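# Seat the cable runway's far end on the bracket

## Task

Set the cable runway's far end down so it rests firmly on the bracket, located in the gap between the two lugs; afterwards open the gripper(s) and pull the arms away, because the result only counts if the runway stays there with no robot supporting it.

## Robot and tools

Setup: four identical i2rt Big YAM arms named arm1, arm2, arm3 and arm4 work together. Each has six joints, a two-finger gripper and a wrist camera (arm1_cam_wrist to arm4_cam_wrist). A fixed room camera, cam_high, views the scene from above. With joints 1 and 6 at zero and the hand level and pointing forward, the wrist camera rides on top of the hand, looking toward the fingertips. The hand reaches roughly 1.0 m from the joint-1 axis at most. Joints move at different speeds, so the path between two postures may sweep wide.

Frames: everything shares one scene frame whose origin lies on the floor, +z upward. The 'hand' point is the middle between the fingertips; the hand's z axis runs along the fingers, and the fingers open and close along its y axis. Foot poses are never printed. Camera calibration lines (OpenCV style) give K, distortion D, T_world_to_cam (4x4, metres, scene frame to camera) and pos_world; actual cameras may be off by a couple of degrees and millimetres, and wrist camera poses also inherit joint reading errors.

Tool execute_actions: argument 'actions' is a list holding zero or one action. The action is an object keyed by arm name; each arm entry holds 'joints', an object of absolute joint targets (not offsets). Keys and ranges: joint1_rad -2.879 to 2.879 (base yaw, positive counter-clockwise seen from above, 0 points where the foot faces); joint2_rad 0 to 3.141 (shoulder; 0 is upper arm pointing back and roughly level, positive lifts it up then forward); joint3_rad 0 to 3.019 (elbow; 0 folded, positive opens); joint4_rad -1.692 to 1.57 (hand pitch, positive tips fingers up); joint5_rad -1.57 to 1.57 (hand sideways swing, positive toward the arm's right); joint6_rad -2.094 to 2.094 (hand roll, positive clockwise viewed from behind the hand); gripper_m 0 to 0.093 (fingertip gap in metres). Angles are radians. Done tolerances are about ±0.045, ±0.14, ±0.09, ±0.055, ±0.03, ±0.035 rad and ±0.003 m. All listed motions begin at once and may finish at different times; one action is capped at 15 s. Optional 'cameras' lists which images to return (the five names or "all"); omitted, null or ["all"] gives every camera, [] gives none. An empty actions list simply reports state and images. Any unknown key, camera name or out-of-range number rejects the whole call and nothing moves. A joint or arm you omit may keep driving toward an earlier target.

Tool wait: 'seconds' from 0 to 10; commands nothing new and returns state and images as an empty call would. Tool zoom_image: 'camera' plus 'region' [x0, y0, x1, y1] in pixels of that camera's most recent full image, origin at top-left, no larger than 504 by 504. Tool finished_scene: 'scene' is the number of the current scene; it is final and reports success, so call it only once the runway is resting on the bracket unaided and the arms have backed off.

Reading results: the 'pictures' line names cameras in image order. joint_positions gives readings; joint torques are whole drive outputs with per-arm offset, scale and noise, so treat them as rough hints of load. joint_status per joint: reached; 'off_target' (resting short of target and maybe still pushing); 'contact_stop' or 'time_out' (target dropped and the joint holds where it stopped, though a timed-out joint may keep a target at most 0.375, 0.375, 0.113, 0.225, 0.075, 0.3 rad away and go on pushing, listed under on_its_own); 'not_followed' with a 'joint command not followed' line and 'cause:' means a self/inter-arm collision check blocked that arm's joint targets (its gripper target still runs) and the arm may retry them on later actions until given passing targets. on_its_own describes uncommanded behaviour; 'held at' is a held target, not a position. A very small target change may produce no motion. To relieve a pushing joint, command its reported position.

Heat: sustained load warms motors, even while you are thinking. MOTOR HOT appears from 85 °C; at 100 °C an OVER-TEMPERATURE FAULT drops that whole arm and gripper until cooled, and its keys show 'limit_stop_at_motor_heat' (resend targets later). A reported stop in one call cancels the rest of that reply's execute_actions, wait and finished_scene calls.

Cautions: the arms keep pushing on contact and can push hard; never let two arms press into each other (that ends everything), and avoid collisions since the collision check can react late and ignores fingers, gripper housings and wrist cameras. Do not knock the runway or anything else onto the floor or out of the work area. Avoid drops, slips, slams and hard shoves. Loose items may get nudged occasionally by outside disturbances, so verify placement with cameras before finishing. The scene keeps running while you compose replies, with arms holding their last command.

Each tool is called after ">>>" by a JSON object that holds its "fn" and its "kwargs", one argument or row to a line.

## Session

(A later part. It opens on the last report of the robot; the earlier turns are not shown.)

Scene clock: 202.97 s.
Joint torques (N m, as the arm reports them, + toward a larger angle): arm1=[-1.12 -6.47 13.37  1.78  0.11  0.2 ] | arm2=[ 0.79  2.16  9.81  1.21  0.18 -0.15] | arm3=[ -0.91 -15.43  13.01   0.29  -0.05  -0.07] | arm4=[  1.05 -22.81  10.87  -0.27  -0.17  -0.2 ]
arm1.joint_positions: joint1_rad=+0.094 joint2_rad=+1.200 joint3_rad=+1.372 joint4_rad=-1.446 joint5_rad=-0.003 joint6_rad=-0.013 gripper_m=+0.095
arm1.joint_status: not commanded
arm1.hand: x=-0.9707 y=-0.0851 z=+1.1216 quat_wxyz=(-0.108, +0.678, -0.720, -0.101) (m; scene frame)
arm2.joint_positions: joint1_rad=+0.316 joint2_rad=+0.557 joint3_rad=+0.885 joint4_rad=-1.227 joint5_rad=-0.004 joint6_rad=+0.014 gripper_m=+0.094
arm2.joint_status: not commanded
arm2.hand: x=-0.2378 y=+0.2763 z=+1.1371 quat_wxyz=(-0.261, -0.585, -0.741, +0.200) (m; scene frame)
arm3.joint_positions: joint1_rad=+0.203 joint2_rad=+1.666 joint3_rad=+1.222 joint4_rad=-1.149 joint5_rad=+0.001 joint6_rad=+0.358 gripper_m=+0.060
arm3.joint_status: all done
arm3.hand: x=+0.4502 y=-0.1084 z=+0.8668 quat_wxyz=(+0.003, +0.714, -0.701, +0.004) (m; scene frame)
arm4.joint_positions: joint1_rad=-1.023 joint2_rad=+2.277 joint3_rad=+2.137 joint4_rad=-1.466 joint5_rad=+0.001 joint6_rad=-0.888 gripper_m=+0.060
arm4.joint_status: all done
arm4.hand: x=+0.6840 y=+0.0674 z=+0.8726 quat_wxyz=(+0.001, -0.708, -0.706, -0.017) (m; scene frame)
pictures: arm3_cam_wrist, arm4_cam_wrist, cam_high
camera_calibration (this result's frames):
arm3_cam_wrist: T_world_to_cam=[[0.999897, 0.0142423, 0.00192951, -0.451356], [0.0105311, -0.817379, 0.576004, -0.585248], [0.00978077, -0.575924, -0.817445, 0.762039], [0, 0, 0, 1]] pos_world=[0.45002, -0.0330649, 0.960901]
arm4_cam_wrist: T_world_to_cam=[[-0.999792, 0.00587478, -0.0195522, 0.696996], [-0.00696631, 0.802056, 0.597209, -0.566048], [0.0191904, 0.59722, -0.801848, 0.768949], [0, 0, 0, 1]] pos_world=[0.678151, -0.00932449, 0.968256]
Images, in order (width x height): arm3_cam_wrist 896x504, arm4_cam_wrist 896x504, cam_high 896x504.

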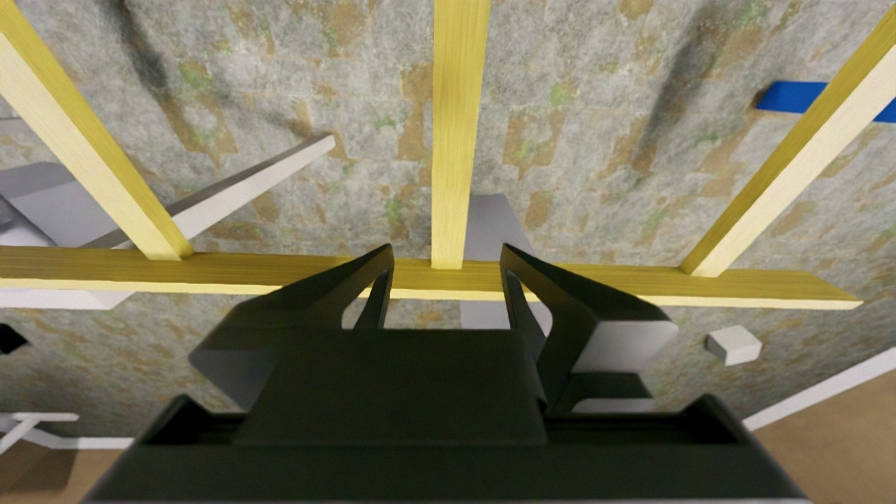

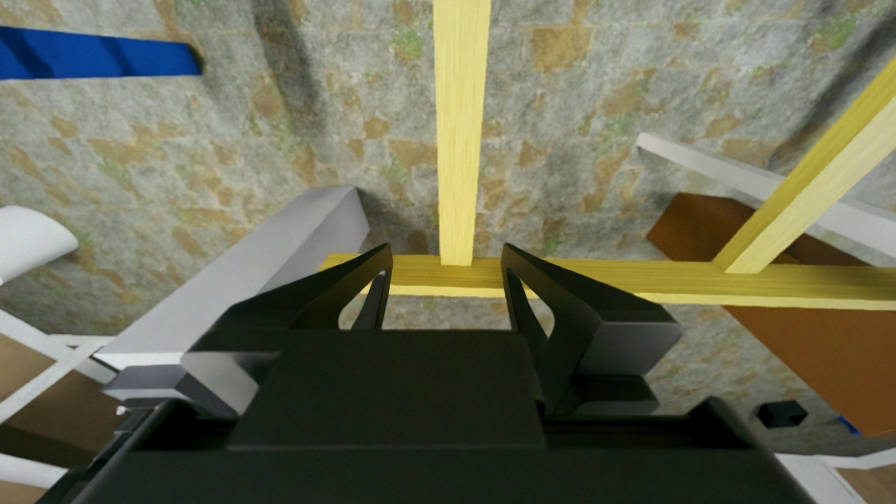

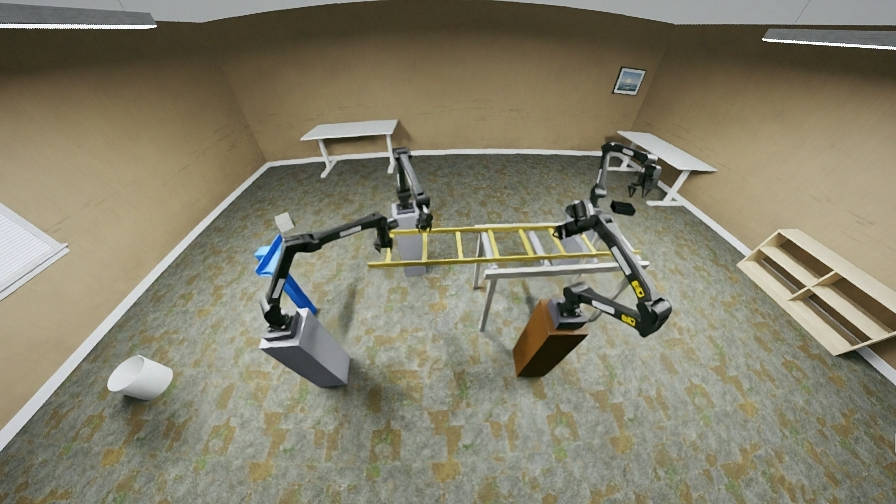

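>>> {"fn": "execute_actions", "kwargs": {
  "actions": [
    {"arm3":{"joints":{"joint2_rad":1.768,"joint3_rad":1.115,"joint4_rad":-0.912,"joint6_rad":0.375}},"arm4":{"joints":{"joint2_rad":2.315,"joint3_rad":1.993,"joint4_rad":-1.235}}}
  ],
  "cameras": []
}}

>>> {"fn": "execute_actions", "kwargs": {
  "actions": [
    {"arm3":{"joints":{"gripper_m":0}},"arm4":{"joints":{"gripper_m":0}}}
  ],
  "cameras": ["arm3_cam_wrist","arm4_cam_wrist"]
}}

Scene clock: 214.40 s.
Joint torques (N m, as the arm reports them, + toward a larger angle): arm1=[-1.1  -6.49 13.37  1.76  0.11  0.2 ] | arm2=[ 1.37  1.95  9.84  1.06  0.18 -0.16] | arm3=[ -0.92 -16.71   7.95   1.35  -0.05  -0.04] | arm4=[  1.12 -21.53   7.37   0.71  -0.18  -0.2 ]
arm1.joint_positions: joint1_rad=+0.094 joint2_rad=+1.200 joint3_rad=+1.372 joint4_rad=-1.446 joint5_rad=-0.003 joint6_rad=-0.013 gripper_m=+0.095
arm1.joint_status: not commanded
arm1.hand: x=-0.9707 y=-0.0851 z=+1.1216 quat_wxyz=(-0.108, +0.678, -0.720, -0.101) (m; scene frame)
arm2.joint_positions: joint1_rad=+0.316 joint2_rad=+0.557 joint3_rad=+0.885 joint4_rad=-1.227 joint5_rad=-0.004 joint6_rad=+0.014 gripper_m=+0.094
arm2.joint_status: not commanded
arm2.hand: x=-0.2378 y=+0.2763 z=+1.1371 quat_wxyz=(-0.261, -0.585, -0.741, +0.200) (m; scene frame)
arm3.joint_positions: joint1_rad=+0.203 joint2_rad=+1.777 joint3_rad=+1.113 joint4_rad=-0.927 joint5_rad=+0.001 joint6_rad=+0.366 gripper_m=+0.060
arm3.joint_status: all done
arm3.hand: x=+0.4509 y=-0.1105 z=+0.7816 quat_wxyz=(+0.002, +0.711, -0.704, +0.003) (m; scene frame)
arm4.joint_positions: joint1_rad=-1.023 joint2_rad=+2.320 joint3_rad=+1.986 joint4_rad=-1.253 joint5_rad=+0.001 joint6_rad=-0.888 gripper_m=+0.060
arm4.joint_status: all done
arm4.hand: x=+0.6856 y=+0.0692 z=+0.7876 quat_wxyz=(+0.002, -0.708, -0.706, -0.007) (m; scene frame)
pictures: none
No camera images: the call's "cameras" was empty. Leave "cameras" out to get every camera's image.

Scene clock: 215.03 s.
Joint torques (N m, as the arm reports them, + toward a larger angle): arm1=[-1.13 -6.53 13.37  1.78  0.1   0.2 ] | arm2=[ 1.15  2.18  9.87  1.21  0.2  -0.16] | arm3=[ -0.53 -16.63   7.97   1.38  -0.16  -0.22] | arm4=[  1.3  -21.82   7.5    0.09  -0.46  -0.1 ]
arm1.joint_positions: joint1_rad=+0.094 joint2_rad=+1.200 joint3_rad=+1.372 joint4_rad=-1.446 joint5_rad=-0.003 joint6_rad=-0.013 gripper_m=+0.095
arm1.joint_status: not commanded
arm1.hand: x=-0.9707 y=-0.0851 z=+1.1216 quat_wxyz=(-0.108, +0.678, -0.720, -0.101) (m; scene frame)
arm2.joint_positions: joint1_rad=+0.316 joint2_rad=+0.557 joint3_rad=+0.885 joint4_rad=-1.227 joint5_rad=-0.004 joint6_rad=+0.014 gripper_m=+0.094
arm2.joint_status: not commanded
arm2.hand: x=-0.2378 y=+0.2763 z=+1.1371 quat_wxyz=(-0.261, -0.585, -0.741, +0.200) (m; scene frame)
arm3.joint_positions: joint1_rad=+0.198 joint2_rad=+1.777 joint3_rad=+1.112 joint4_rad=-0.927 joint5_rad=+0.003 joint6_rad=+0.387 gripper_m=+0.024
arm3.joint_status: gripper_m off_target (ended at +0.024, target +0.000)
arm3.hand: x=+0.4538 y=-0.1098 z=+0.7815 quat_wxyz=(+0.001, +0.701, -0.713, +0.004) (m; scene frame)
arm4.joint_positions: joint1_rad=-1.026 joint2_rad=+2.320 joint3_rad=+1.986 joint4_rad=-1.234 joint5_rad=+0.008 joint6_rad=-0.897 gripper_m=+0.023
arm4.joint_status: gripper_m off_target (ended at +0.023, target +0.000)
arm4.hand: x=+0.6803 y=+0.0688 z=+0.7872 quat_wxyz=(+0.006, -0.706, -0.708, +0.001) (m; scene frame)
pictures: arm3_cam_wrist, arm4_cam_wrist
camera_calibration (this result's frames):
arm3_cam_wrist: T_world_to_cam=[[0.99979, -0.0200714, 0.00405051, -0.460076], [-0.0187604, -0.818658, 0.573975, -0.522586], [-0.0082045, -0.573931, -0.818862, 0.701012], [0, 0, 0, 1]] pos_world=[0.455927, -0.0347205, 0.875848]
arm4_cam_wrist: T_world_to_cam=[[-0.999914, -0.000935281, 0.0130879, 0.66643], [0.00687, 0.812493, 0.58293, -0.515054], [-0.011179, 0.58297, -0.812417, 0.729672], [0, 0, 0, 1]] pos_world=[0.678068, -0.0062754, 0.884317]
Images, in order (width x height): arm3_cam_wrist 896x504, arm4_cam_wrist 896x504.

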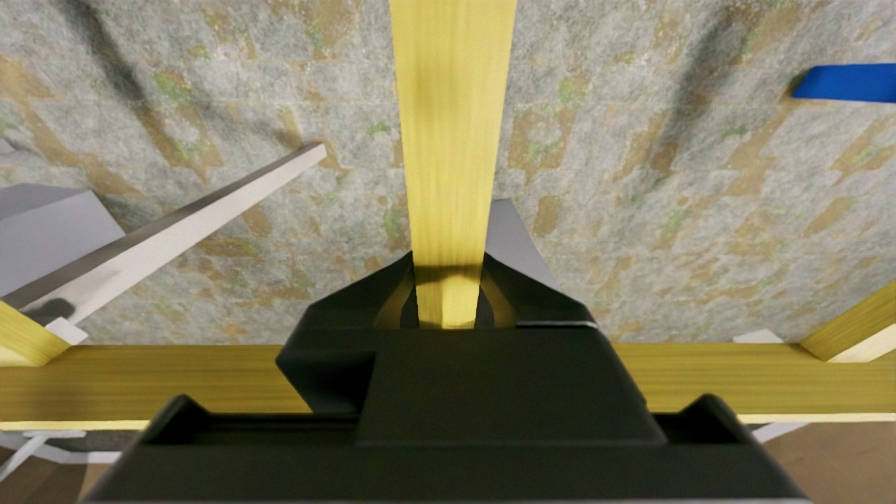

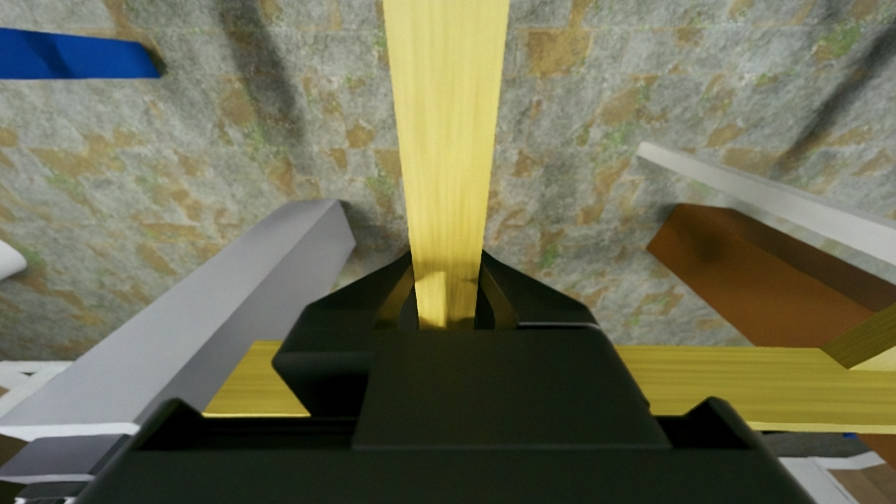

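>>> {"fn": "execute_actions", "kwargs": {
  "actions": [
    {"arm3":{"joints":{"joint1_rad":-0.13,"joint2_rad":1.65,"joint3_rad":1.03,"joint4_rad":-0.94,"joint6_rad":0.03}},"arm4":{"joints":{"joint1_rad":-0.855,"joint2_rad":2.01,"joint3_rad":1.55,"joint4_rad":-1.085,"joint6_rad":-0.725}}}
  ],
  "cameras": []
}}

>>> {"fn": "execute_actions", "kwargs": {
  "actions": [
    {"arm3":{"joints":{"joint1_rad":-0.47,"joint2_rad":1.68,"joint3_rad":1.09,"joint4_rad":-0.955,"joint6_rad":-0.31}},"arm4":{"joints":{"joint1_rad":-0.622,"joint2_rad":1.82,"joint3_rad":1.255,"joint4_rad":-0.975,"joint6_rad":-0.495}}}
  ],
  "cameras": ["cam_high"]
}}

Scene clock: 233.67 s.
Joint torques (N m, as the arm reports them, + toward a larger angle): arm1=[-1.13 -6.47 13.38  1.78  0.11  0.21] | arm2=[ 1.06  2.17  9.9   1.09  0.2  -0.15] | arm3=[  1.05 -18.88   9.71  -0.17  -0.55  -0.31] | arm4=[ -0.38 -22.13   8.38  -0.81  -0.2   -0.24]
arm1.joint_positions: joint1_rad=+0.094 joint2_rad=+1.200 joint3_rad=+1.372 joint4_rad=-1.446 joint5_rad=-0.003 joint6_rad=-0.013 gripper_m=+0.095
arm1.joint_status: not commanded
arm1.hand: x=-0.9707 y=-0.0851 z=+1.1216 quat_wxyz=(-0.108, +0.678, -0.720, -0.101) (m; scene frame)
arm2.joint_positions: joint1_rad=+0.316 joint2_rad=+0.557 joint3_rad=+0.885 joint4_rad=-1.227 joint5_rad=-0.004 joint6_rad=+0.014 gripper_m=+0.094
arm2.joint_status: not commanded
arm2.hand: x=-0.2378 y=+0.2763 z=+1.1371 quat_wxyz=(-0.261, -0.585, -0.741, +0.200) (m; scene frame)
arm3.joint_positions: joint1_rad=-0.148 joint2_rad=+1.700 joint3_rad=+1.005 joint4_rad=-0.919 joint5_rad=+0.011 joint6_rad=+0.052 gripper_m=+0.024
arm3.joint_status: all done
arm3.hand: x=+0.6117 y=-0.1194 z=+0.7817 quat_wxyz=(+0.009, +0.698, -0.716, +0.013) (m; scene frame)
arm4.joint_positions: joint1_rad=-0.842 joint2_rad=+2.065 joint3_rad=+1.521 joint4_rad=-1.058 joint5_rad=+0.002 joint6_rad=-0.709 gripper_m=+0.023
arm4.joint_status: all done
arm4.hand: x=+0.8410 y=+0.0604 z=+0.7844 quat_wxyz=(+0.004, -0.707, -0.707, -0.015) (m; scene frame)
pictures: none
No camera images: the call's "cameras" was empty. Leave "cameras" out to get every camera's image.

Scene clock: 235.17 s.
Joint torques (N m, as the arm reports them, + toward a larger angle): arm1=[-1.1  -6.48 13.38  1.78  0.1   0.2 ] | arm2=[ 1.28  2.22  9.86  1.21  0.19 -0.14] | arm3=[  0.14 -19.36  11.14  -0.56  -0.64  -0.42] | arm4=[  0.64 -20.92   7.25  -1.29  -0.16  -0.14]
arm1.joint_positions: joint1_rad=+0.094 joint2_rad=+1.200 joint3_rad=+1.372 joint4_rad=-1.446 joint5_rad=-0.003 joint6_rad=-0.013 gripper_m=+0.095
arm1.joint_status: not commanded
arm1.hand: x=-0.9707 y=-0.0851 z=+1.1216 quat_wxyz=(-0.108, +0.678, -0.720, -0.101) (m; scene frame)
arm2.joint_positions: joint1_rad=+0.316 joint2_rad=+0.557 joint3_rad=+0.885 joint4_rad=-1.227 joint5_rad=-0.004 joint6_rad=+0.014 gripper_m=+0.094
arm2.joint_status: not commanded
arm2.hand: x=-0.2378 y=+0.2763 z=+1.1371 quat_wxyz=(-0.261, -0.585, -0.741, +0.200) (m; scene frame)
arm3.joint_positions: joint1_rad=-0.475 joint2_rad=+1.729 joint3_rad=+1.050 joint4_rad=-0.924 joint5_rad=+0.011 joint6_rad=-0.275 gripper_m=+0.024
arm3.joint_status: joint6_rad off_target (ended at -0.275, target -0.310); the others done
arm3.hand: x=+0.7524 y=-0.1229 z=+0.7820 quat_wxyz=(+0.010, +0.698, -0.716, +0.007) (m; scene frame)
arm4.joint_positions: joint1_rad=-0.624 joint2_rad=+1.896 joint3_rad=+1.235 joint4_rad=-0.935 joint5_rad=+0.001 joint6_rad=-0.488 gripper_m=+0.023
arm4.joint_status: all done
arm4.hand: x=+0.9819 y=+0.0574 z=+0.7829 quat_wxyz=(+0.007, -0.708, -0.706, -0.011) (m; scene frame)
pictures: cam_high
Images, in order (width x height): cam_high 896x504.

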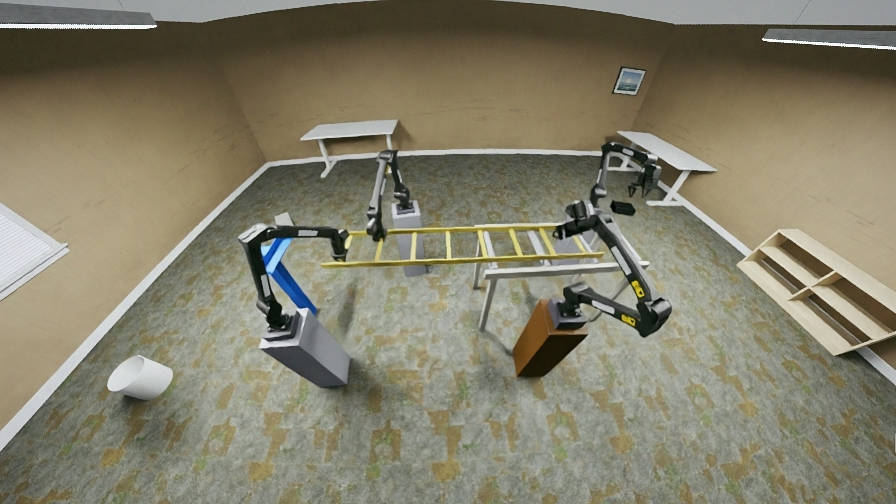

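>>> {"fn": "execute_actions", "kwargs": {
  "actions": [
    {"arm3":{"joints":{"joint1_rad":-0.76,"joint2_rad":1.75,"joint3_rad":1.30,"joint4_rad":-1.02,"joint6_rad":-0.59}},"arm4":{"joints":{"joint1_rad":-0.325,"joint2_rad":1.63,"joint3_rad":1.12,"joint4_rad":-0.95,"joint6_rad":-0.2}}}
  ],
  "cameras": []
}}

Scene clock: 241.73 s.
Joint torques (N m, as the arm reports them, + toward a larger angle): arm1=[-1.13 -6.49 13.38  1.78  0.11  0.2 ] | arm2=[ 1.02  2.31  9.92  1.22  0.2  -0.16] | arm3=[ -0.48 -23.42  11.4    0.34  -0.81  -0.4 ] | arm4=[  1.3  -20.55   9.1   -0.75   0.34  -0.06]
arm1.joint_positions: joint1_rad=+0.094 joint2_rad=+1.200 joint3_rad=+1.372 joint4_rad=-1.446 joint5_rad=-0.003 joint6_rad=-0.013 gripper_m=+0.095
arm1.joint_status: not commanded
arm1.hand: x=-0.9707 y=-0.0851 z=+1.1216 quat_wxyz=(-0.108, +0.678, -0.720, -0.101) (m; scene frame)
arm2.joint_positions: joint1_rad=+0.316 joint2_rad=+0.557 joint3_rad=+0.885 joint4_rad=-1.227 joint5_rad=-0.004 joint6_rad=+0.014 gripper_m=+0.094
arm2.joint_status: not commanded
arm2.hand: x=-0.2378 y=+0.2763 z=+1.1371 quat_wxyz=(-0.261, -0.585, -0.741, +0.200) (m; scene frame)
arm3.joint_positions: joint1_rad=-0.759 joint2_rad=+1.816 joint3_rad=+1.265 joint4_rad=-1.010 joint5_rad=+0.014 joint6_rad=-0.557 gripper_m=+0.024
arm3.joint_status: all done
arm3.hand: x=+0.9032 y=-0.1190 z=+0.8083 quat_wxyz=(-0.008, +0.697, -0.717, +0.000) (m; scene frame)
arm4.joint_positions: joint1_rad=-0.332 joint2_rad=+1.732 joint3_rad=+1.077 joint4_rad=-0.928 joint5_rad=-0.010 joint6_rad=-0.200 gripper_m=+0.023
arm4.joint_status: all done
arm4.hand: x=+1.1316 y=+0.0593 z=+0.8099 quat_wxyz=(+0.002, -0.707, -0.707, -0.007) (m; scene frame)
pictures: none
No camera images: the call's "cameras" was empty. Leave "cameras" out to get every camera's image.

>>> {"fn": "execute_actions", "kwargs": {
  "actions": [
    {"arm3":{"joints":{"joint1_rad":-0.972,"joint2_rad":1.965,"joint3_rad":1.615,"joint4_rad":-1.135,"joint6_rad":-0.79}},"arm4":{"joints":{"joint1_rad":0.008,"joint2_rad":1.63,"joint3_rad":1.13,"joint4_rad":-0.955,"joint6_rad":0.132}}}
  ],
  "cameras": ["arm3_cam_wrist","arm4_cam_wrist","cam_high"]
}}

Scene clock: 246.83 s.
Joint torques (N m, as the arm reports them, + toward a larger angle): arm1=[-1.14 -6.49 13.36  1.78  0.11  0.2 ] | arm2=[ 1.15  2.21  9.86  1.17  0.18 -0.13] | arm3=[ -0.11 -26.76  10.33   0.26  -0.43  -0.27] | arm4=[  0.74 -21.19  10.12  -0.97   0.27  -0.16]
arm1.joint_positions: joint1_rad=+0.094 joint2_rad=+1.200 joint3_rad=+1.372 joint4_rad=-1.446 joint5_rad=-0.003 joint6_rad=-0.013 gripper_m=+0.095
arm1.joint_status: not commanded
arm1.hand: x=-0.9707 y=-0.0851 z=+1.1216 quat_wxyz=(-0.108, +0.678, -0.720, -0.101) (m; scene frame)
arm2.joint_positions: joint1_rad=+0.316 joint2_rad=+0.557 joint3_rad=+0.885 joint4_rad=-1.227 joint5_rad=-0.004 joint6_rad=+0.014 gripper_m=+0.094
arm2.joint_status: not commanded
arm2.hand: x=-0.2378 y=+0.2763 z=+1.1371 quat_wxyz=(-0.261, -0.585, -0.741, +0.200) (m; scene frame)
arm3.joint_positions: joint1_rad=-0.972 joint2_rad=+2.029 joint3_rad=+1.596 joint4_rad=-1.119 joint5_rad=+0.005 joint6_rad=-0.769 gripper_m=+0.024
arm3.joint_status: all done
arm3.hand: x=+1.0522 y=-0.1215 z=+0.8059 quat_wxyz=(-0.011, +0.697, -0.717, -0.003) (m; scene frame)
arm4.joint_positions: joint1_rad=+0.005 joint2_rad=+1.739 joint3_rad=+1.071 joint4_rad=-0.926 joint5_rad=-0.007 joint6_rad=+0.138 gripper_m=+0.023
arm4.joint_status: all done
arm4.hand: x=+1.2816 y=+0.0580 z=+0.8046 quat_wxyz=(+0.010, -0.708, -0.707, -0.009) (m; scene frame)
pictures: arm3_cam_wrist, arm4_cam_wrist, cam_high
camera_calibration (this result's frames):
arm3_cam_wrist: T_world_to_cam=[[0.999383, -0.033729, 0.00978454, -1.0646], [-0.0335406, -0.834058, 0.550656, -0.502464], [-0.0104122, -0.550645, -0.834675, 0.737029], [0, 0, 0, 1]] pos_world=[1.05477, -0.0491506, 0.902281]
arm4_cam_wrist: T_world_to_cam=[[-0.999989, 0.00375812, 0.0028815, 1.27552], [0.00473529, 0.801064, 0.59856, -0.529687], [-0.0000588046, 0.598567, -0.801073, 0.732526], [0, 0, 0, 1]] pos_world=[1.27806, -0.0189464, 0.90018]
Images, in order (width x height): arm3_cam_wrist 896x504, arm4_cam_wrist 896x504, cam_high 896x504.

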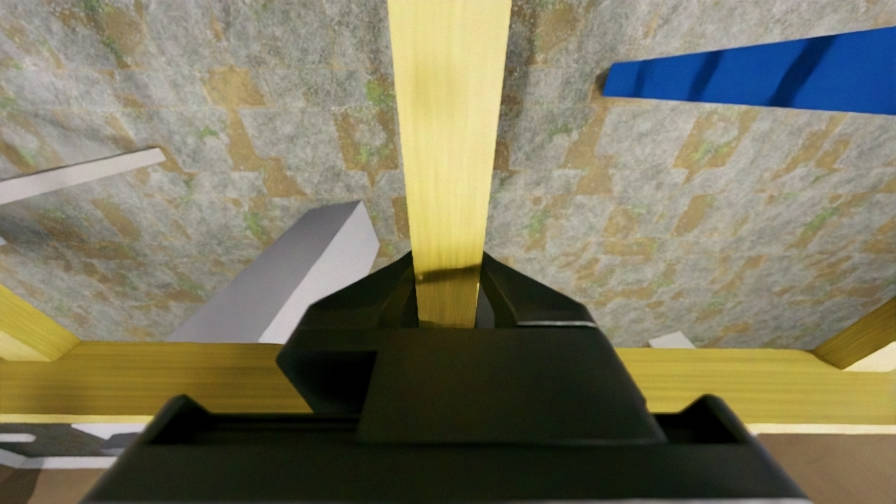

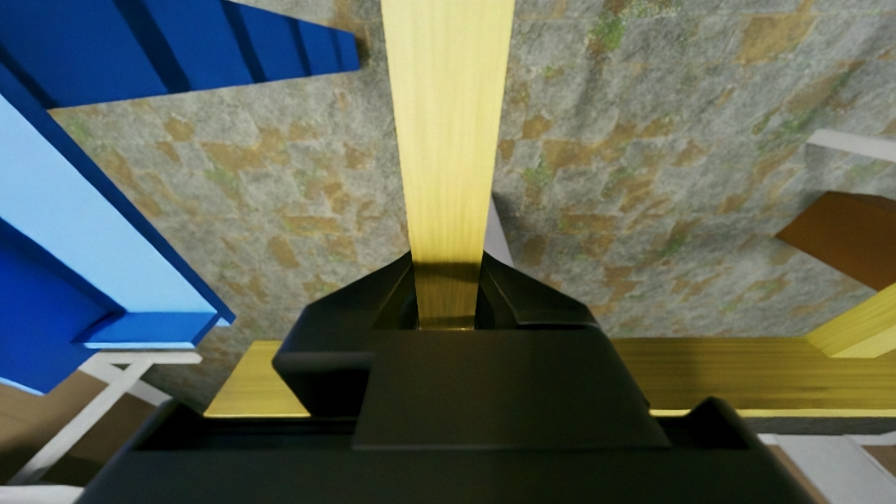

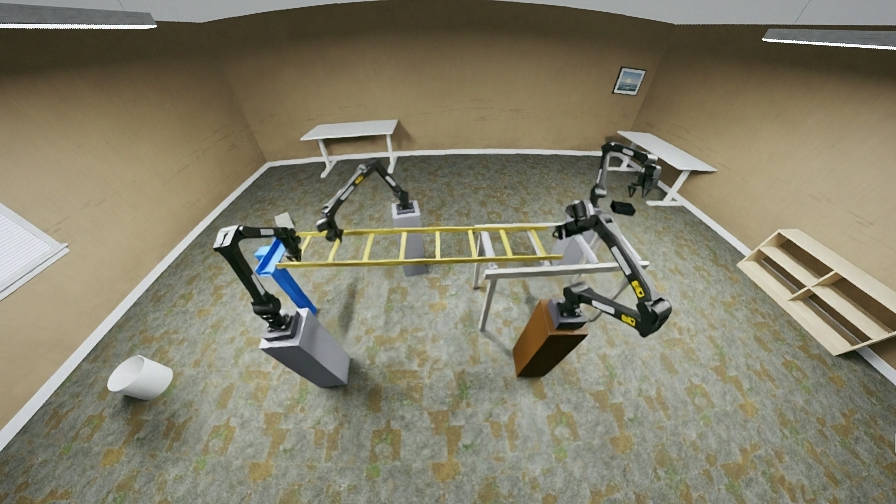

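>>> {"fn": "execute_actions", "kwargs": {
  "actions": [
    {"arm3":{"joints":{"joint1_rad":-1.092,"joint2_rad":2.186,"joint3_rad":1.99,"joint4_rad":-1.30,"joint6_rad":-0.91}},"arm4":{"joints":{"joint1_rad":0.24,"joint2_rad":1.69,"joint3_rad":1.245,"joint4_rad":-0.995,"joint6_rad":0.365}}}
  ],
  "cameras": ["arm3_cam_wrist","arm4_cam_wrist","cam_high"]
}}

Scene clock: 258.90 s.
Joint torques (N m, as the arm reports them, + toward a larger angle): arm1=[-1.12 -6.52 13.37  1.76  0.11  0.2 ] | arm2=[ 0.76  1.9   9.89  1.17  0.18 -0.13] | arm3=[ -0.56 -28.44  13.14  -0.66  -0.25  -0.36] | arm4=[  1.3  -23.91  11.95  -1.5    0.05  -0.06]
arm1.joint_positions: joint1_rad=+0.094 joint2_rad=+1.200 joint3_rad=+1.372 joint4_rad=-1.446 joint5_rad=-0.003 joint6_rad=-0.013 gripper_m=+0.095
arm1.joint_status: not commanded
arm1.hand: x=-0.9707 y=-0.0851 z=+1.1216 quat_wxyz=(-0.108, +0.678, -0.720, -0.101) (m; scene frame)
arm2.joint_positions: joint1_rad=+0.316 joint2_rad=+0.557 joint3_rad=+0.885 joint4_rad=-1.227 joint5_rad=-0.004 joint6_rad=+0.014 gripper_m=+0.094
arm2.joint_status: not commanded
arm2.hand: x=-0.2378 y=+0.2763 z=+1.1371 quat_wxyz=(-0.261, -0.585, -0.741, +0.200) (m; scene frame)
arm3.joint_positions: joint1_rad=-1.085 joint2_rad=+2.239 joint3_rad=+1.945 joint4_rad=-1.265 joint5_rad=+0.002 joint6_rad=-0.881 gripper_m=+0.024
arm3.joint_status: all done
arm3.hand: x=+1.1569 y=-0.1254 z=+0.8007 quat_wxyz=(-0.008, +0.696, -0.718, -0.004) (m; scene frame)
arm4.joint_positions: joint1_rad=+0.230 joint2_rad=+1.814 joint3_rad=+1.161 joint4_rad=-0.947 joint5_rad=-0.002 joint6_rad=+0.365 gripper_m=+0.023
arm4.joint_status: all done
arm4.hand: x=+1.3878 y=+0.0556 z=+0.7977 quat_wxyz=(+0.016, -0.708, -0.706, -0.006) (m; scene frame)
pictures: arm3_cam_wrist, arm4_cam_wrist, cam_high
camera_calibration (this result's frames):
arm3_cam_wrist: T_world_to_cam=[[0.999403, -0.0343466, 0.00386498, -1.16468], [-0.0307377, -0.83207, 0.553819, -0.504885], [-0.0158059, -0.553607, -0.832628, 0.735872], [0, 0, 0, 1]] pos_world=[1.1601, -0.0527185, 0.896824]
arm4_cam_wrist: T_world_to_cam=[[-0.99986, 0.00577235, 0.0157314, 1.37122], [0.0140801, 0.798415, 0.601943, -0.539669], [-0.00908554, 0.60208, -0.798384, 0.738596], [0, 0, 0, 1]] pos_world=[1.38533, -0.0217295, 0.892962]
Images, in order (width x height): arm3_cam_wrist 896x504, arm4_cam_wrist 896x504, cam_high 896x504.

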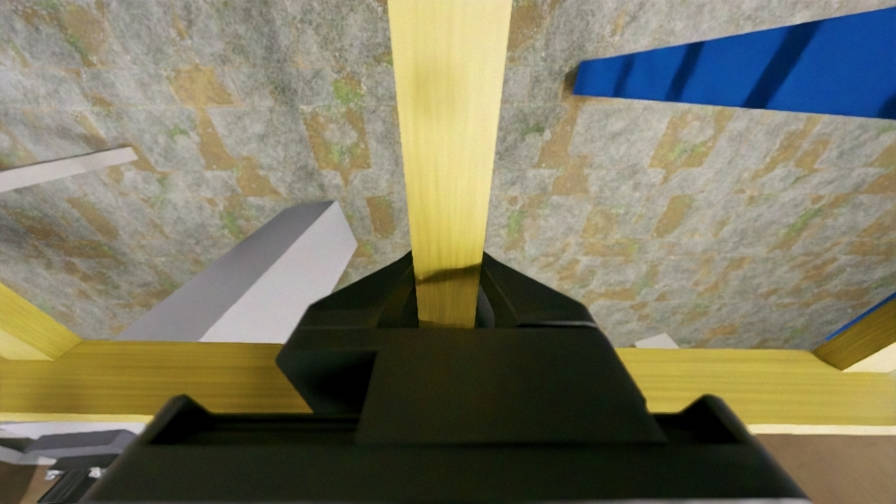

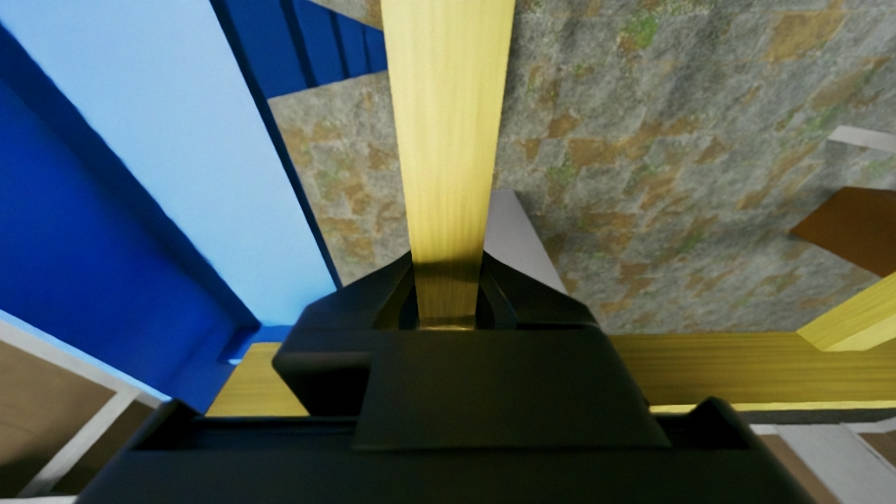

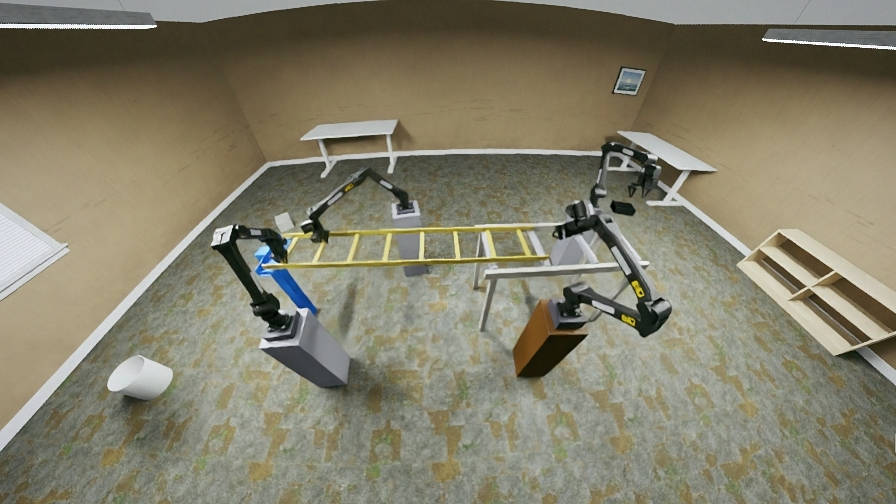

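>>> {"fn": "execute_actions", "kwargs": {
  "actions": [
    {"arm3":{"joints":{"joint1_rad":-1.102,"joint2_rad":2.263,"joint3_rad":2.035,"joint4_rad":-1.30}},"arm4":{"joints":{"joint1_rad":0.263,"joint2_rad":1.765,"joint3_rad":1.175,"joint4_rad":-0.87,"joint6_rad":0.385}}}
  ],
  "cameras": ["arm4_cam_wrist","cam_high"]
}}

Scene clock: 268.30 s.
Joint torques (N m, as the arm reports them, + toward a larger angle): arm1=[-1.15 -6.48 13.36  1.78  0.1   0.2 ] | arm2=[ 0.96  2.23  9.88  1.19  0.18 -0.17] | arm3=[ -1.22 -26.82  14.58  -0.53  -0.01  -0.36] | arm4=[  2.2  -20.95   8.37   0.49  -0.21   0.07]
arm1.joint_positions: joint1_rad=+0.094 joint2_rad=+1.200 joint3_rad=+1.372 joint4_rad=-1.446 joint5_rad=-0.003 joint6_rad=-0.013 gripper_m=+0.095
arm1.joint_status: not commanded
arm1.hand: x=-0.9707 y=-0.0851 z=+1.1216 quat_wxyz=(-0.108, +0.678, -0.720, -0.101) (m; scene frame)
arm2.joint_positions: joint1_rad=+0.316 joint2_rad=+0.557 joint3_rad=+0.885 joint4_rad=-1.227 joint5_rad=-0.004 joint6_rad=+0.014 gripper_m=+0.094
arm2.joint_status: not commanded
arm2.hand: x=-0.2378 y=+0.2763 z=+1.1371 quat_wxyz=(-0.261, -0.585, -0.741, +0.200) (m; scene frame)
arm3.joint_positions: joint1_rad=-1.086 joint2_rad=+2.286 joint3_rad=+1.974 joint4_rad=-1.270 joint5_rad=-0.003 joint6_rad=-0.883 gripper_m=+0.024
arm3.joint_status: all done
arm3.hand: x=+1.1595 y=-0.1227 z=+0.7796 quat_wxyz=(+0.004, +0.697, -0.717, -0.008) (m; scene frame)
arm4.joint_positions: joint1_rad=+0.240 joint2_rad=+1.854 joint3_rad=+1.136 joint4_rad=-0.882 joint5_rad=+0.005 joint6_rad=+0.372 gripper_m=+0.023
arm4.joint_status: all done
arm4.hand: x=+1.3903 y=+0.0588 z=+0.7717 quat_wxyz=(+0.017, -0.707, -0.707, -0.003) (m; scene frame)
pictures: arm4_cam_wrist, cam_high
camera_calibration (this result's frames):
arm4_cam_wrist: T_world_to_cam=[[-0.999751, 0.00291802, 0.0221022, 1.36922], [0.0156035, 0.799686, 0.600216, -0.52752], [-0.0159234, 0.600412, -0.799532, 0.726425], [0, 0, 0, 1]] pos_world=[1.38868, -0.0182988, 0.867164]
Images, in order (width x height): arm4_cam_wrist 896x504, cam_high 896x504.

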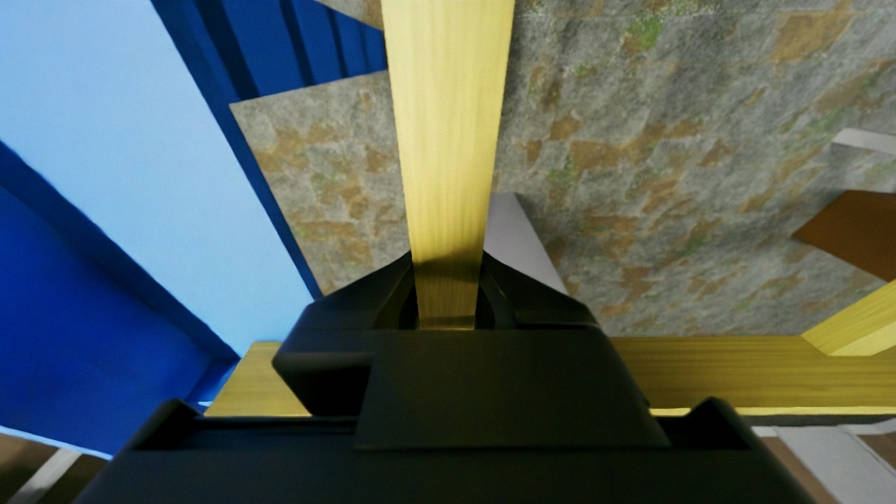

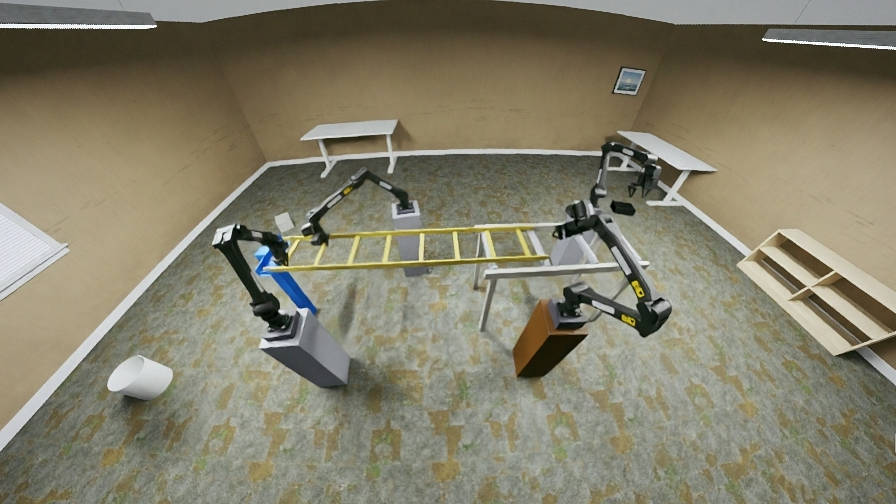

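>>> {"fn": "execute_actions", "kwargs": {
  "actions": [
    {"arm3":{"joints":{"joint1_rad":-1.09,"joint2_rad":2.29,"joint3_rad":1.98,"joint4_rad":-1.27,"joint6_rad":-0.883}},"arm4":{"joints":{"joint1_rad":0.245,"joint2_rad":1.86,"joint3_rad":1.136,"joint4_rad":-0.882,"joint6_rad":0.372}}}
  ],
  "cameras": []
}}

>>> {"fn": "execute_actions", "kwargs": {
  "actions": [
    {"arm3":{"joints":{"gripper_m":0.06}},"arm4":{"joints":{"gripper_m":0.06}}}
  ],
  "cameras": []
}}

>>> {"fn": "execute_actions", "kwargs": {
  "actions": [
    {"arm3":{"joints":{"joint2_rad":2.0,"joint3_rad":1.85,"joint4_rad":-1.3}},"arm4":{"joints":{"joint2_rad":1.5,"joint3_rad":1.25,"joint4_rad":-0.9,"joint6_rad":0}}}
  ],
  "cameras": ["arm4_cam_wrist","cam_high","arm3_cam_wrist"]
}}

Scene clock: 273.87 s.
Joint torques (N m, as the arm reports them, + toward a larger angle): arm1=[-1.09 -6.53 13.37  1.78  0.1   0.2 ] | arm2=[ 1.3   2.07  9.91  1.16  0.19 -0.14] | arm3=[ -0.35 -24.42   9.7    0.67  -0.01  -0.13] | arm4=[  1.02 -13.35   5.74   0.02  -0.22  -0.07]
arm1.joint_positions: joint1_rad=+0.094 joint2_rad=+1.200 joint3_rad=+1.372 joint4_rad=-1.446 joint5_rad=-0.003 joint6_rad=-0.013 gripper_m=+0.095
arm1.joint_status: not commanded
arm1.hand: x=-0.9707 y=-0.0851 z=+1.1216 quat_wxyz=(-0.108, +0.678, -0.720, -0.101) (m; scene frame)
arm2.joint_positions: joint1_rad=+0.316 joint2_rad=+0.557 joint3_rad=+0.885 joint4_rad=-1.227 joint5_rad=-0.004 joint6_rad=+0.014 gripper_m=+0.094
arm2.joint_status: not commanded
arm2.hand: x=-0.2378 y=+0.2763 z=+1.1371 quat_wxyz=(-0.261, -0.585, -0.741, +0.200) (m; scene frame)
arm3.joint_positions: joint1_rad=-1.086 joint2_rad=+2.288 joint3_rad=+1.974 joint4_rad=-1.269 joint5_rad=-0.003 joint6_rad=-0.882 gripper_m=+0.024
arm3.joint_status: all done
arm3.hand: x=+1.1595 y=-0.1227 z=+0.7788 quat_wxyz=(+0.004, +0.696, -0.718, -0.008) (m; scene frame)
arm4.joint_positions: joint1_rad=+0.240 joint2_rad=+1.856 joint3_rad=+1.132 joint4_rad=-0.880 joint5_rad=+0.005 joint6_rad=+0.372 gripper_m=+0.023
arm4.joint_status: all done
arm4.hand: x=+1.3897 y=+0.0604 z=+0.7698 quat_wxyz=(+0.019, -0.707, -0.707, -0.004) (m; scene frame)
pictures: none
No camera images: the call's "cameras" was empty. Leave "cameras" out to get every camera's image.

Scene clock: 274.50 s.
Joint torques (N m, as the arm reports them, + toward a larger angle): arm1=[-1.09 -6.5  13.37  1.77  0.11  0.2 ] | arm2=[ 0.97  2.3   9.87  1.23  0.2  -0.17] | arm3=[  0.35 -24.01   9.67   0.63  -0.02  -0.13] | arm4=[  1.27 -13.43   5.93   0.08  -0.19  -0.06]
arm1.joint_positions: joint1_rad=+0.094 joint2_rad=+1.200 joint3_rad=+1.372 joint4_rad=-1.446 joint5_rad=-0.003 joint6_rad=-0.013 gripper_m=+0.095
arm1.joint_status: not commanded
arm1.hand: x=-0.9707 y=-0.0851 z=+1.1216 quat_wxyz=(-0.108, +0.678, -0.720, -0.101) (m; scene frame)
arm2.joint_positions: joint1_rad=+0.316 joint2_rad=+0.557 joint3_rad=+0.885 joint4_rad=-1.227 joint5_rad=-0.004 joint6_rad=+0.014 gripper_m=+0.094
arm2.joint_status: not commanded
arm2.hand: x=-0.2378 y=+0.2763 z=+1.1371 quat_wxyz=(-0.261, -0.585, -0.741, +0.200) (m; scene frame)
arm3.joint_positions: joint1_rad=-1.086 joint2_rad=+2.288 joint3_rad=+1.974 joint4_rad=-1.269 joint5_rad=-0.003 joint6_rad=-0.882 gripper_m=+0.060
arm3.joint_status: all done
arm3.hand: x=+1.1595 y=-0.1227 z=+0.7788 quat_wxyz=(+0.004, +0.696, -0.718, -0.008) (m; scene frame)
arm4.joint_positions: joint1_rad=+0.240 joint2_rad=+1.856 joint3_rad=+1.132 joint4_rad=-0.880 joint5_rad=+0.004 joint6_rad=+0.372 gripper_m=+0.060
arm4.joint_status: all done
arm4.hand: x=+1.3900 y=+0.0606 z=+0.7698 quat_wxyz=(+0.019, -0.707, -0.707, -0.004) (m; scene frame)
pictures: none
No camera images: the call's "cameras" was empty. Leave "cameras" out to get every camera's image.

Scene clock: 276.03 s.
Joint torques (N m, as the arm reports them, + toward a larger angle): arm1=[-1.12 -6.52 13.38  1.77  0.11  0.2 ] | arm2=[ 1.04  2.09  9.95  1.2   0.19 -0.16] | arm3=[ -0.36 -22.42  10.15   0.37  -0.26  -0.1 ] | arm4=[  0.95 -10.81   9.48   0.33  -0.23  -0.16]
arm1.joint_positions: joint1_rad=+0.094 joint2_rad=+1.200 joint3_rad=+1.372 joint4_rad=-1.446 joint5_rad=-0.003 joint6_rad=-0.013 gripper_m=+0.095
arm1.joint_status: not commanded
arm1.hand: x=-0.9707 y=-0.0851 z=+1.1216 quat_wxyz=(-0.108, +0.678, -0.720, -0.101) (m; scene frame)
arm2.joint_positions: joint1_rad=+0.316 joint2_rad=+0.557 joint3_rad=+0.885 joint4_rad=-1.227 joint5_rad=-0.004 joint6_rad=+0.014 gripper_m=+0.094
arm2.joint_status: not commanded
arm2.hand: x=-0.2378 y=+0.2763 z=+1.1371 quat_wxyz=(-0.261, -0.585, -0.741, +0.200) (m; scene frame)
arm3.joint_positions: joint1_rad=-1.094 joint2_rad=+2.004 joint3_rad=+1.846 joint4_rad=-1.286 joint5_rad=+0.003 joint6_rad=-0.885 gripper_m=+0.060
arm3.joint_status: all done
arm3.hand: x=+1.1393 y=-0.1485 z=+0.9128 quat_wxyz=(-0.064, +0.693, -0.719, +0.003) (m; scene frame)
arm4.joint_positions: joint1_rad=+0.240 joint2_rad=+1.491 joint3_rad=+1.227 joint4_rad=-0.887 joint5_rad=+0.004 joint6_rad=+0.012 gripper_m=+0.060
arm4.joint_status: all done
arm4.hand: x=+1.4116 y=+0.0068 z=+0.9830 quat_wxyz=(-0.169, -0.557, -0.804, +0.118) (m; scene frame)
pictures: arm3_cam_wrist, arm4_cam_wrist, cam_high
camera_calibration (this result's frames):
arm3_cam_wrist: T_world_to_cam=[[0.994775, -0.0447723, 0.0917482, -1.22476], [-0.0842404, -0.867666, 0.489959, -0.472693], [0.0576702, -0.495128, -0.866904, 0.772405], [0, 0, 0, 1]] pos_world=[1.13399, -0.0825354, 1.01357]
arm4_cam_wrist: T_world_to_cam=[[-0.937334, -0.348418, 0.00297357, 1.3191], [-0.341018, 0.91911, 0.19734, 0.285547], [-0.0714898, 0.183959, -0.980331, 1.18595], [0, 0, 0, 1]] pos_world=[1.41859, -0.0210194, 1.10235]
Images, in order (width x height): arm3_cam_wrist 896x504, arm4_cam_wrist 896x504, cam_high 896x504.

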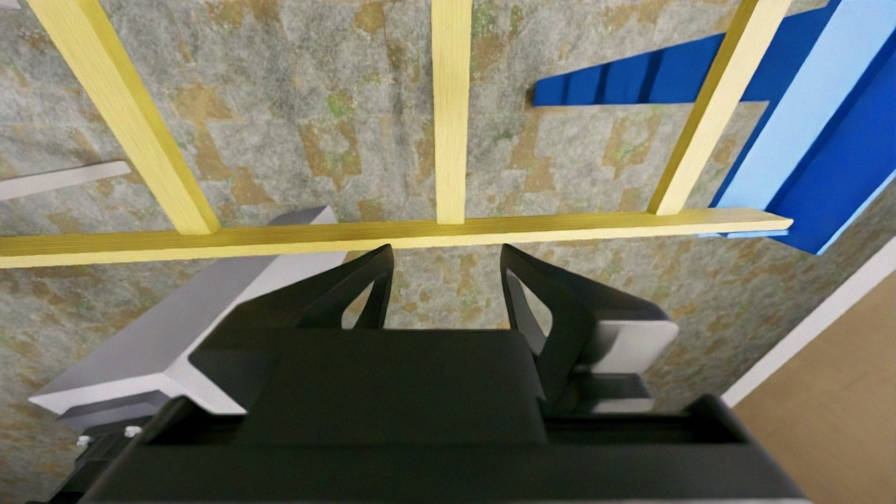

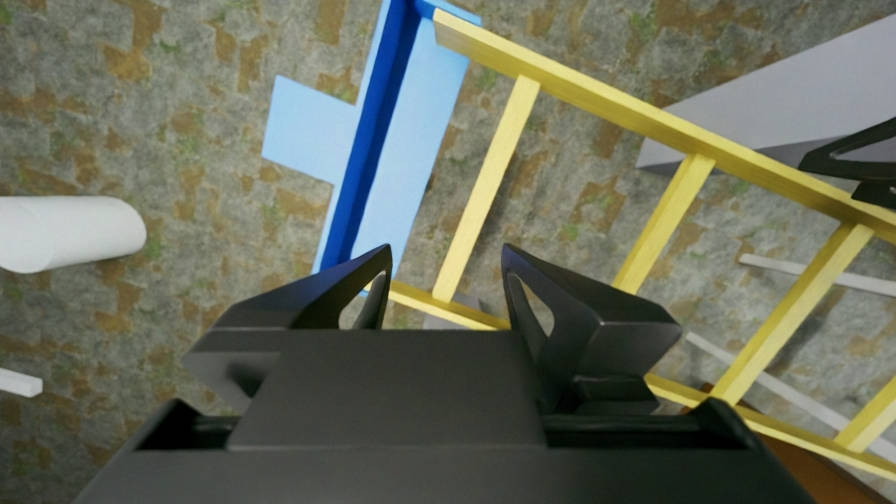

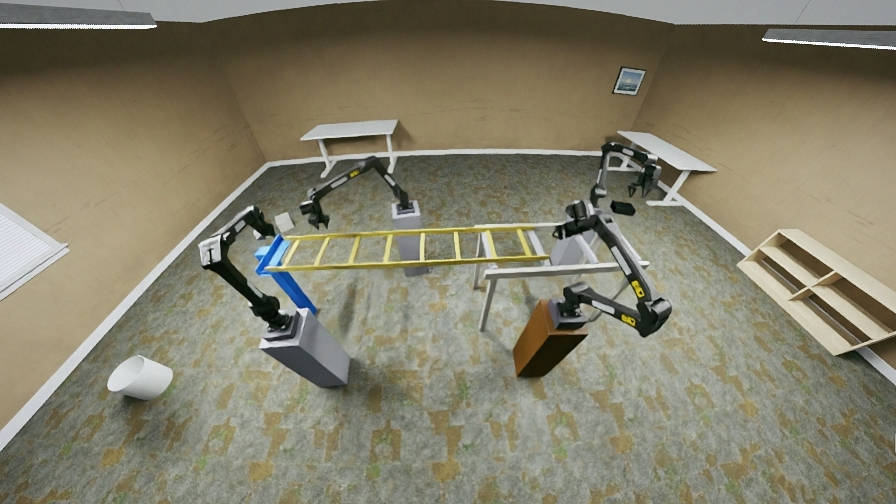

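>>> {"fn": "execute_actions", "kwargs": {
  "actions": [
    {"arm3":{"joints":{"joint1_rad":-1.086,"joint2_rad":2.28,"joint3_rad":2.005,"joint4_rad":-1.27}}}
  ],
  "cameras": []
}}

>>> {"fn": "execute_actions", "kwargs": {
  "actions": [
    {"arm3":{"joints":{"joint1_rad":-1.13,"joint2_rad":2.38,"joint3_rad":2.205,"joint4_rad":-1.37,"joint6_rad":-0.92}}}
  ],
  "cameras": ["arm4_cam_wrist","arm3_cam_wrist"]
}}

Scene clock: 284.63 s.
Joint torques (N m, as the arm reports them, + toward a larger angle): arm1=[-1.07 -6.56 13.38  1.77  0.11  0.2 ] | arm2=[ 1.28  1.83  9.92  1.29  0.19 -0.17] | arm3=[  0.51 -25.37  12.5    1.04  -0.27  -0.1 ] | arm4=[  0.88 -10.68   9.4    0.33  -0.22  -0.19]
arm1.joint_positions: joint1_rad=+0.094 joint2_rad=+1.200 joint3_rad=+1.372 joint4_rad=-1.446 joint5_rad=-0.003 joint6_rad=-0.013 gripper_m=+0.095
arm1.joint_status: not commanded
arm1.hand: x=-0.9707 y=-0.0851 z=+1.1216 quat_wxyz=(-0.108, +0.678, -0.720, -0.101) (m; scene frame)
arm2.joint_positions: joint1_rad=+0.316 joint2_rad=+0.557 joint3_rad=+0.885 joint4_rad=-1.227 joint5_rad=-0.004 joint6_rad=+0.014 gripper_m=+0.094
arm2.joint_status: not commanded
arm2.hand: x=-0.2378 y=+0.2763 z=+1.1371 quat_wxyz=(-0.261, -0.585, -0.741, +0.200) (m; scene frame)
arm3.joint_positions: joint1_rad=-1.094 joint2_rad=+2.285 joint3_rad=+1.967 joint4_rad=-1.278 joint5_rad=+0.003 joint6_rad=-0.885 gripper_m=+0.060
arm3.joint_status: all done
arm3.hand: x=+1.1601 y=-0.1305 z=+0.7780 quat_wxyz=(+0.011, +0.694, -0.720, -0.006) (m; scene frame)
arm4.joint_positions: joint1_rad=+0.240 joint2_rad=+1.491 joint3_rad=+1.227 joint4_rad=-0.887 joint5_rad=+0.004 joint6_rad=+0.012 gripper_m=+0.060
arm4.joint_status: not commanded
arm4.hand: x=+1.4116 y=+0.0068 z=+0.9830 quat_wxyz=(-0.169, -0.557, -0.804, +0.118) (m; scene frame)
pictures: none
No camera images: the call's "cameras" was empty. Leave "cameras" out to get every camera's image.

Scene clock: 286.70 s.
Joint torques (N m, as the arm reports them, + toward a larger angle): arm1=[-1.11 -6.47 13.37  1.78  0.11  0.2 ] | arm2=[ 1.27  1.9   9.94  1.28  0.2  -0.18] | arm3=[ -1.6  -24.04  18.05   1.91   0.33  -0.22] | arm4=[  0.96 -10.65   9.43   0.32  -0.22  -0.2 ]
arm1.joint_positions: joint1_rad=+0.094 joint2_rad=+1.200 joint3_rad=+1.372 joint4_rad=-1.446 joint5_rad=-0.003 joint6_rad=-0.013 gripper_m=+0.095
arm1.joint_status: not commanded
arm1.hand: x=-0.9707 y=-0.0851 z=+1.1216 quat_wxyz=(-0.108, +0.678, -0.720, -0.101) (m; scene frame)
arm2.joint_positions: joint1_rad=+0.316 joint2_rad=+0.557 joint3_rad=+0.885 joint4_rad=-1.227 joint5_rad=-0.004 joint6_rad=+0.014 gripper_m=+0.094
arm2.joint_status: not commanded
arm2.hand: x=-0.2378 y=+0.2763 z=+1.1371 quat_wxyz=(-0.261, -0.585, -0.741, +0.200) (m; scene frame)
arm3.joint_positions: joint1_rad=-1.109 joint2_rad=+2.365 joint3_rad=+2.105 joint4_rad=-1.403 joint5_rad=-0.010 joint6_rad=-0.908 gripper_m=+0.060
arm3.joint_status: joint3_rad time_out (moved +0.137 of +0.238); the others done
arm3.on_its_own: joint3_rad reads +2.105 and still pushes toward +2.205 since a time_out
arm3.hand: x=+1.1712 y=-0.1318 z=+0.7754 quat_wxyz=(+0.044, +0.697, -0.716, -0.017) (m; scene frame)
arm4.joint_positions: joint1_rad=+0.240 joint2_rad=+1.491 joint3_rad=+1.227 joint4_rad=-0.887 joint5_rad=+0.004 joint6_rad=+0.012 gripper_m=+0.060
arm4.joint_status: not commanded
arm4.hand: x=+1.4116 y=+0.0068 z=+0.9830 quat_wxyz=(-0.169, -0.557, -0.804, +0.118) (m; scene frame)
pictures: arm3_cam_wrist, arm4_cam_wrist
camera_calibration (this result's frames):
arm3_cam_wrist: T_world_to_cam=[[0.99579, -0.0322477, -0.0858021, -1.10507], [0.0254804, -0.801791, 0.59706, -0.591112], [-0.0880492, -0.596733, -0.797594, 0.763228], [0, 0, 0, 1]] pos_world=[1.18268, -0.0541414, 0.866859]
arm4_cam_wrist: T_world_to_cam=[[-0.937334, -0.348418, 0.00297357, 1.3191], [-0.341018, 0.91911, 0.19734, 0.285547], [-0.0714898, 0.183959, -0.980331, 1.18595], [0, 0, 0, 1]] pos_world=[1.41859, -0.0210194, 1.10235]
Images, in order (width x height): arm3_cam_wrist 896x504, arm4_cam_wrist 896x504.

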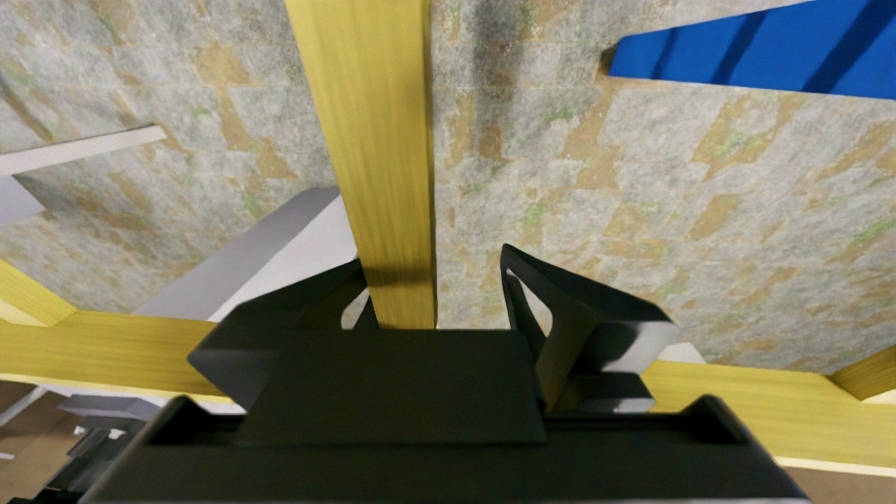

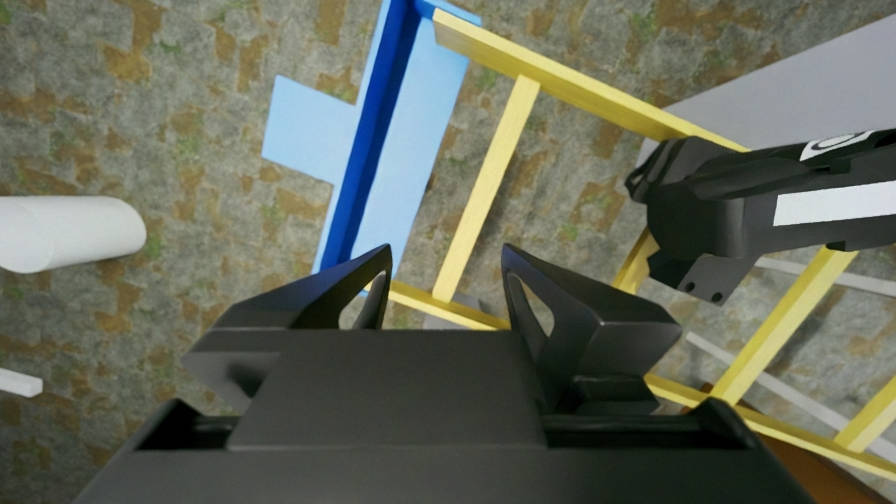

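>>> {"fn": "execute_actions", "kwargs": {
  "actions": [
    {"arm3":{"joints":{"joint1_rad":-1.094,"joint2_rad":2.0,"joint3_rad":1.85,"joint4_rad":-1.3}}}
  ],
  "cameras": []
}}

>>> {"fn": "finished_scene", "kwargs": {
  "scene": 1
}}

Scene clock: 292.33 s.
Joint torques (N m, as the arm reports them, + toward a larger angle): arm1=[-1.1  -6.6  13.36  1.77  0.1   0.2 ] | arm2=[ 0.67  2.12  9.9   1.17  0.18 -0.13] | arm3=[  0.52 -22.45   9.24   1.55  -0.03  -0.16] | arm4=[  1.   -10.73   9.41   0.34  -0.22  -0.19]
arm1.joint_positions: joint1_rad=+0.094 joint2_rad=+1.200 joint3_rad=+1.372 joint4_rad=-1.446 joint5_rad=-0.003 joint6_rad=-0.013 gripper_m=+0.095
arm1.joint_status: not commanded
arm1.hand: x=-0.9707 y=-0.0851 z=+1.1216 quat_wxyz=(-0.108, +0.678, -0.720, -0.101) (m; scene frame)
arm2.joint_positions: joint1_rad=+0.316 joint2_rad=+0.557 joint3_rad=+0.885 joint4_rad=-1.227 joint5_rad=-0.004 joint6_rad=+0.014 gripper_m=+0.094
arm2.joint_status: not commanded
arm2.hand: x=-0.2378 y=+0.2763 z=+1.1371 quat_wxyz=(-0.261, -0.585, -0.741, +0.200) (m; scene frame)
arm3.joint_positions: joint1_rad=-1.103 joint2_rad=+2.005 joint3_rad=+1.856 joint4_rad=-1.315 joint5_rad=-0.002 joint6_rad=-0.914 gripper_m=+0.060
arm3.joint_status: all done
arm3.hand: x=+1.1393 y=-0.1549 z=+0.9151 quat_wxyz=(-0.055, +0.700, -0.712, +0.000) (m; scene frame)
arm4.joint_positions: joint1_rad=+0.240 joint2_rad=+1.491 joint3_rad=+1.227 joint4_rad=-0.887 joint5_rad=+0.004 joint6_rad=+0.012 gripper_m=+0.060
arm4.joint_status: not commanded
arm4.hand: x=+1.4116 y=+0.0068 z=+0.9830 quat_wxyz=(-0.169, -0.557, -0.804, +0.118) (m; scene frame)
pictures: none
No camera images: the call's "cameras" was empty. Leave "cameras" out to get every camera's image.

The scene is finished: the task was done.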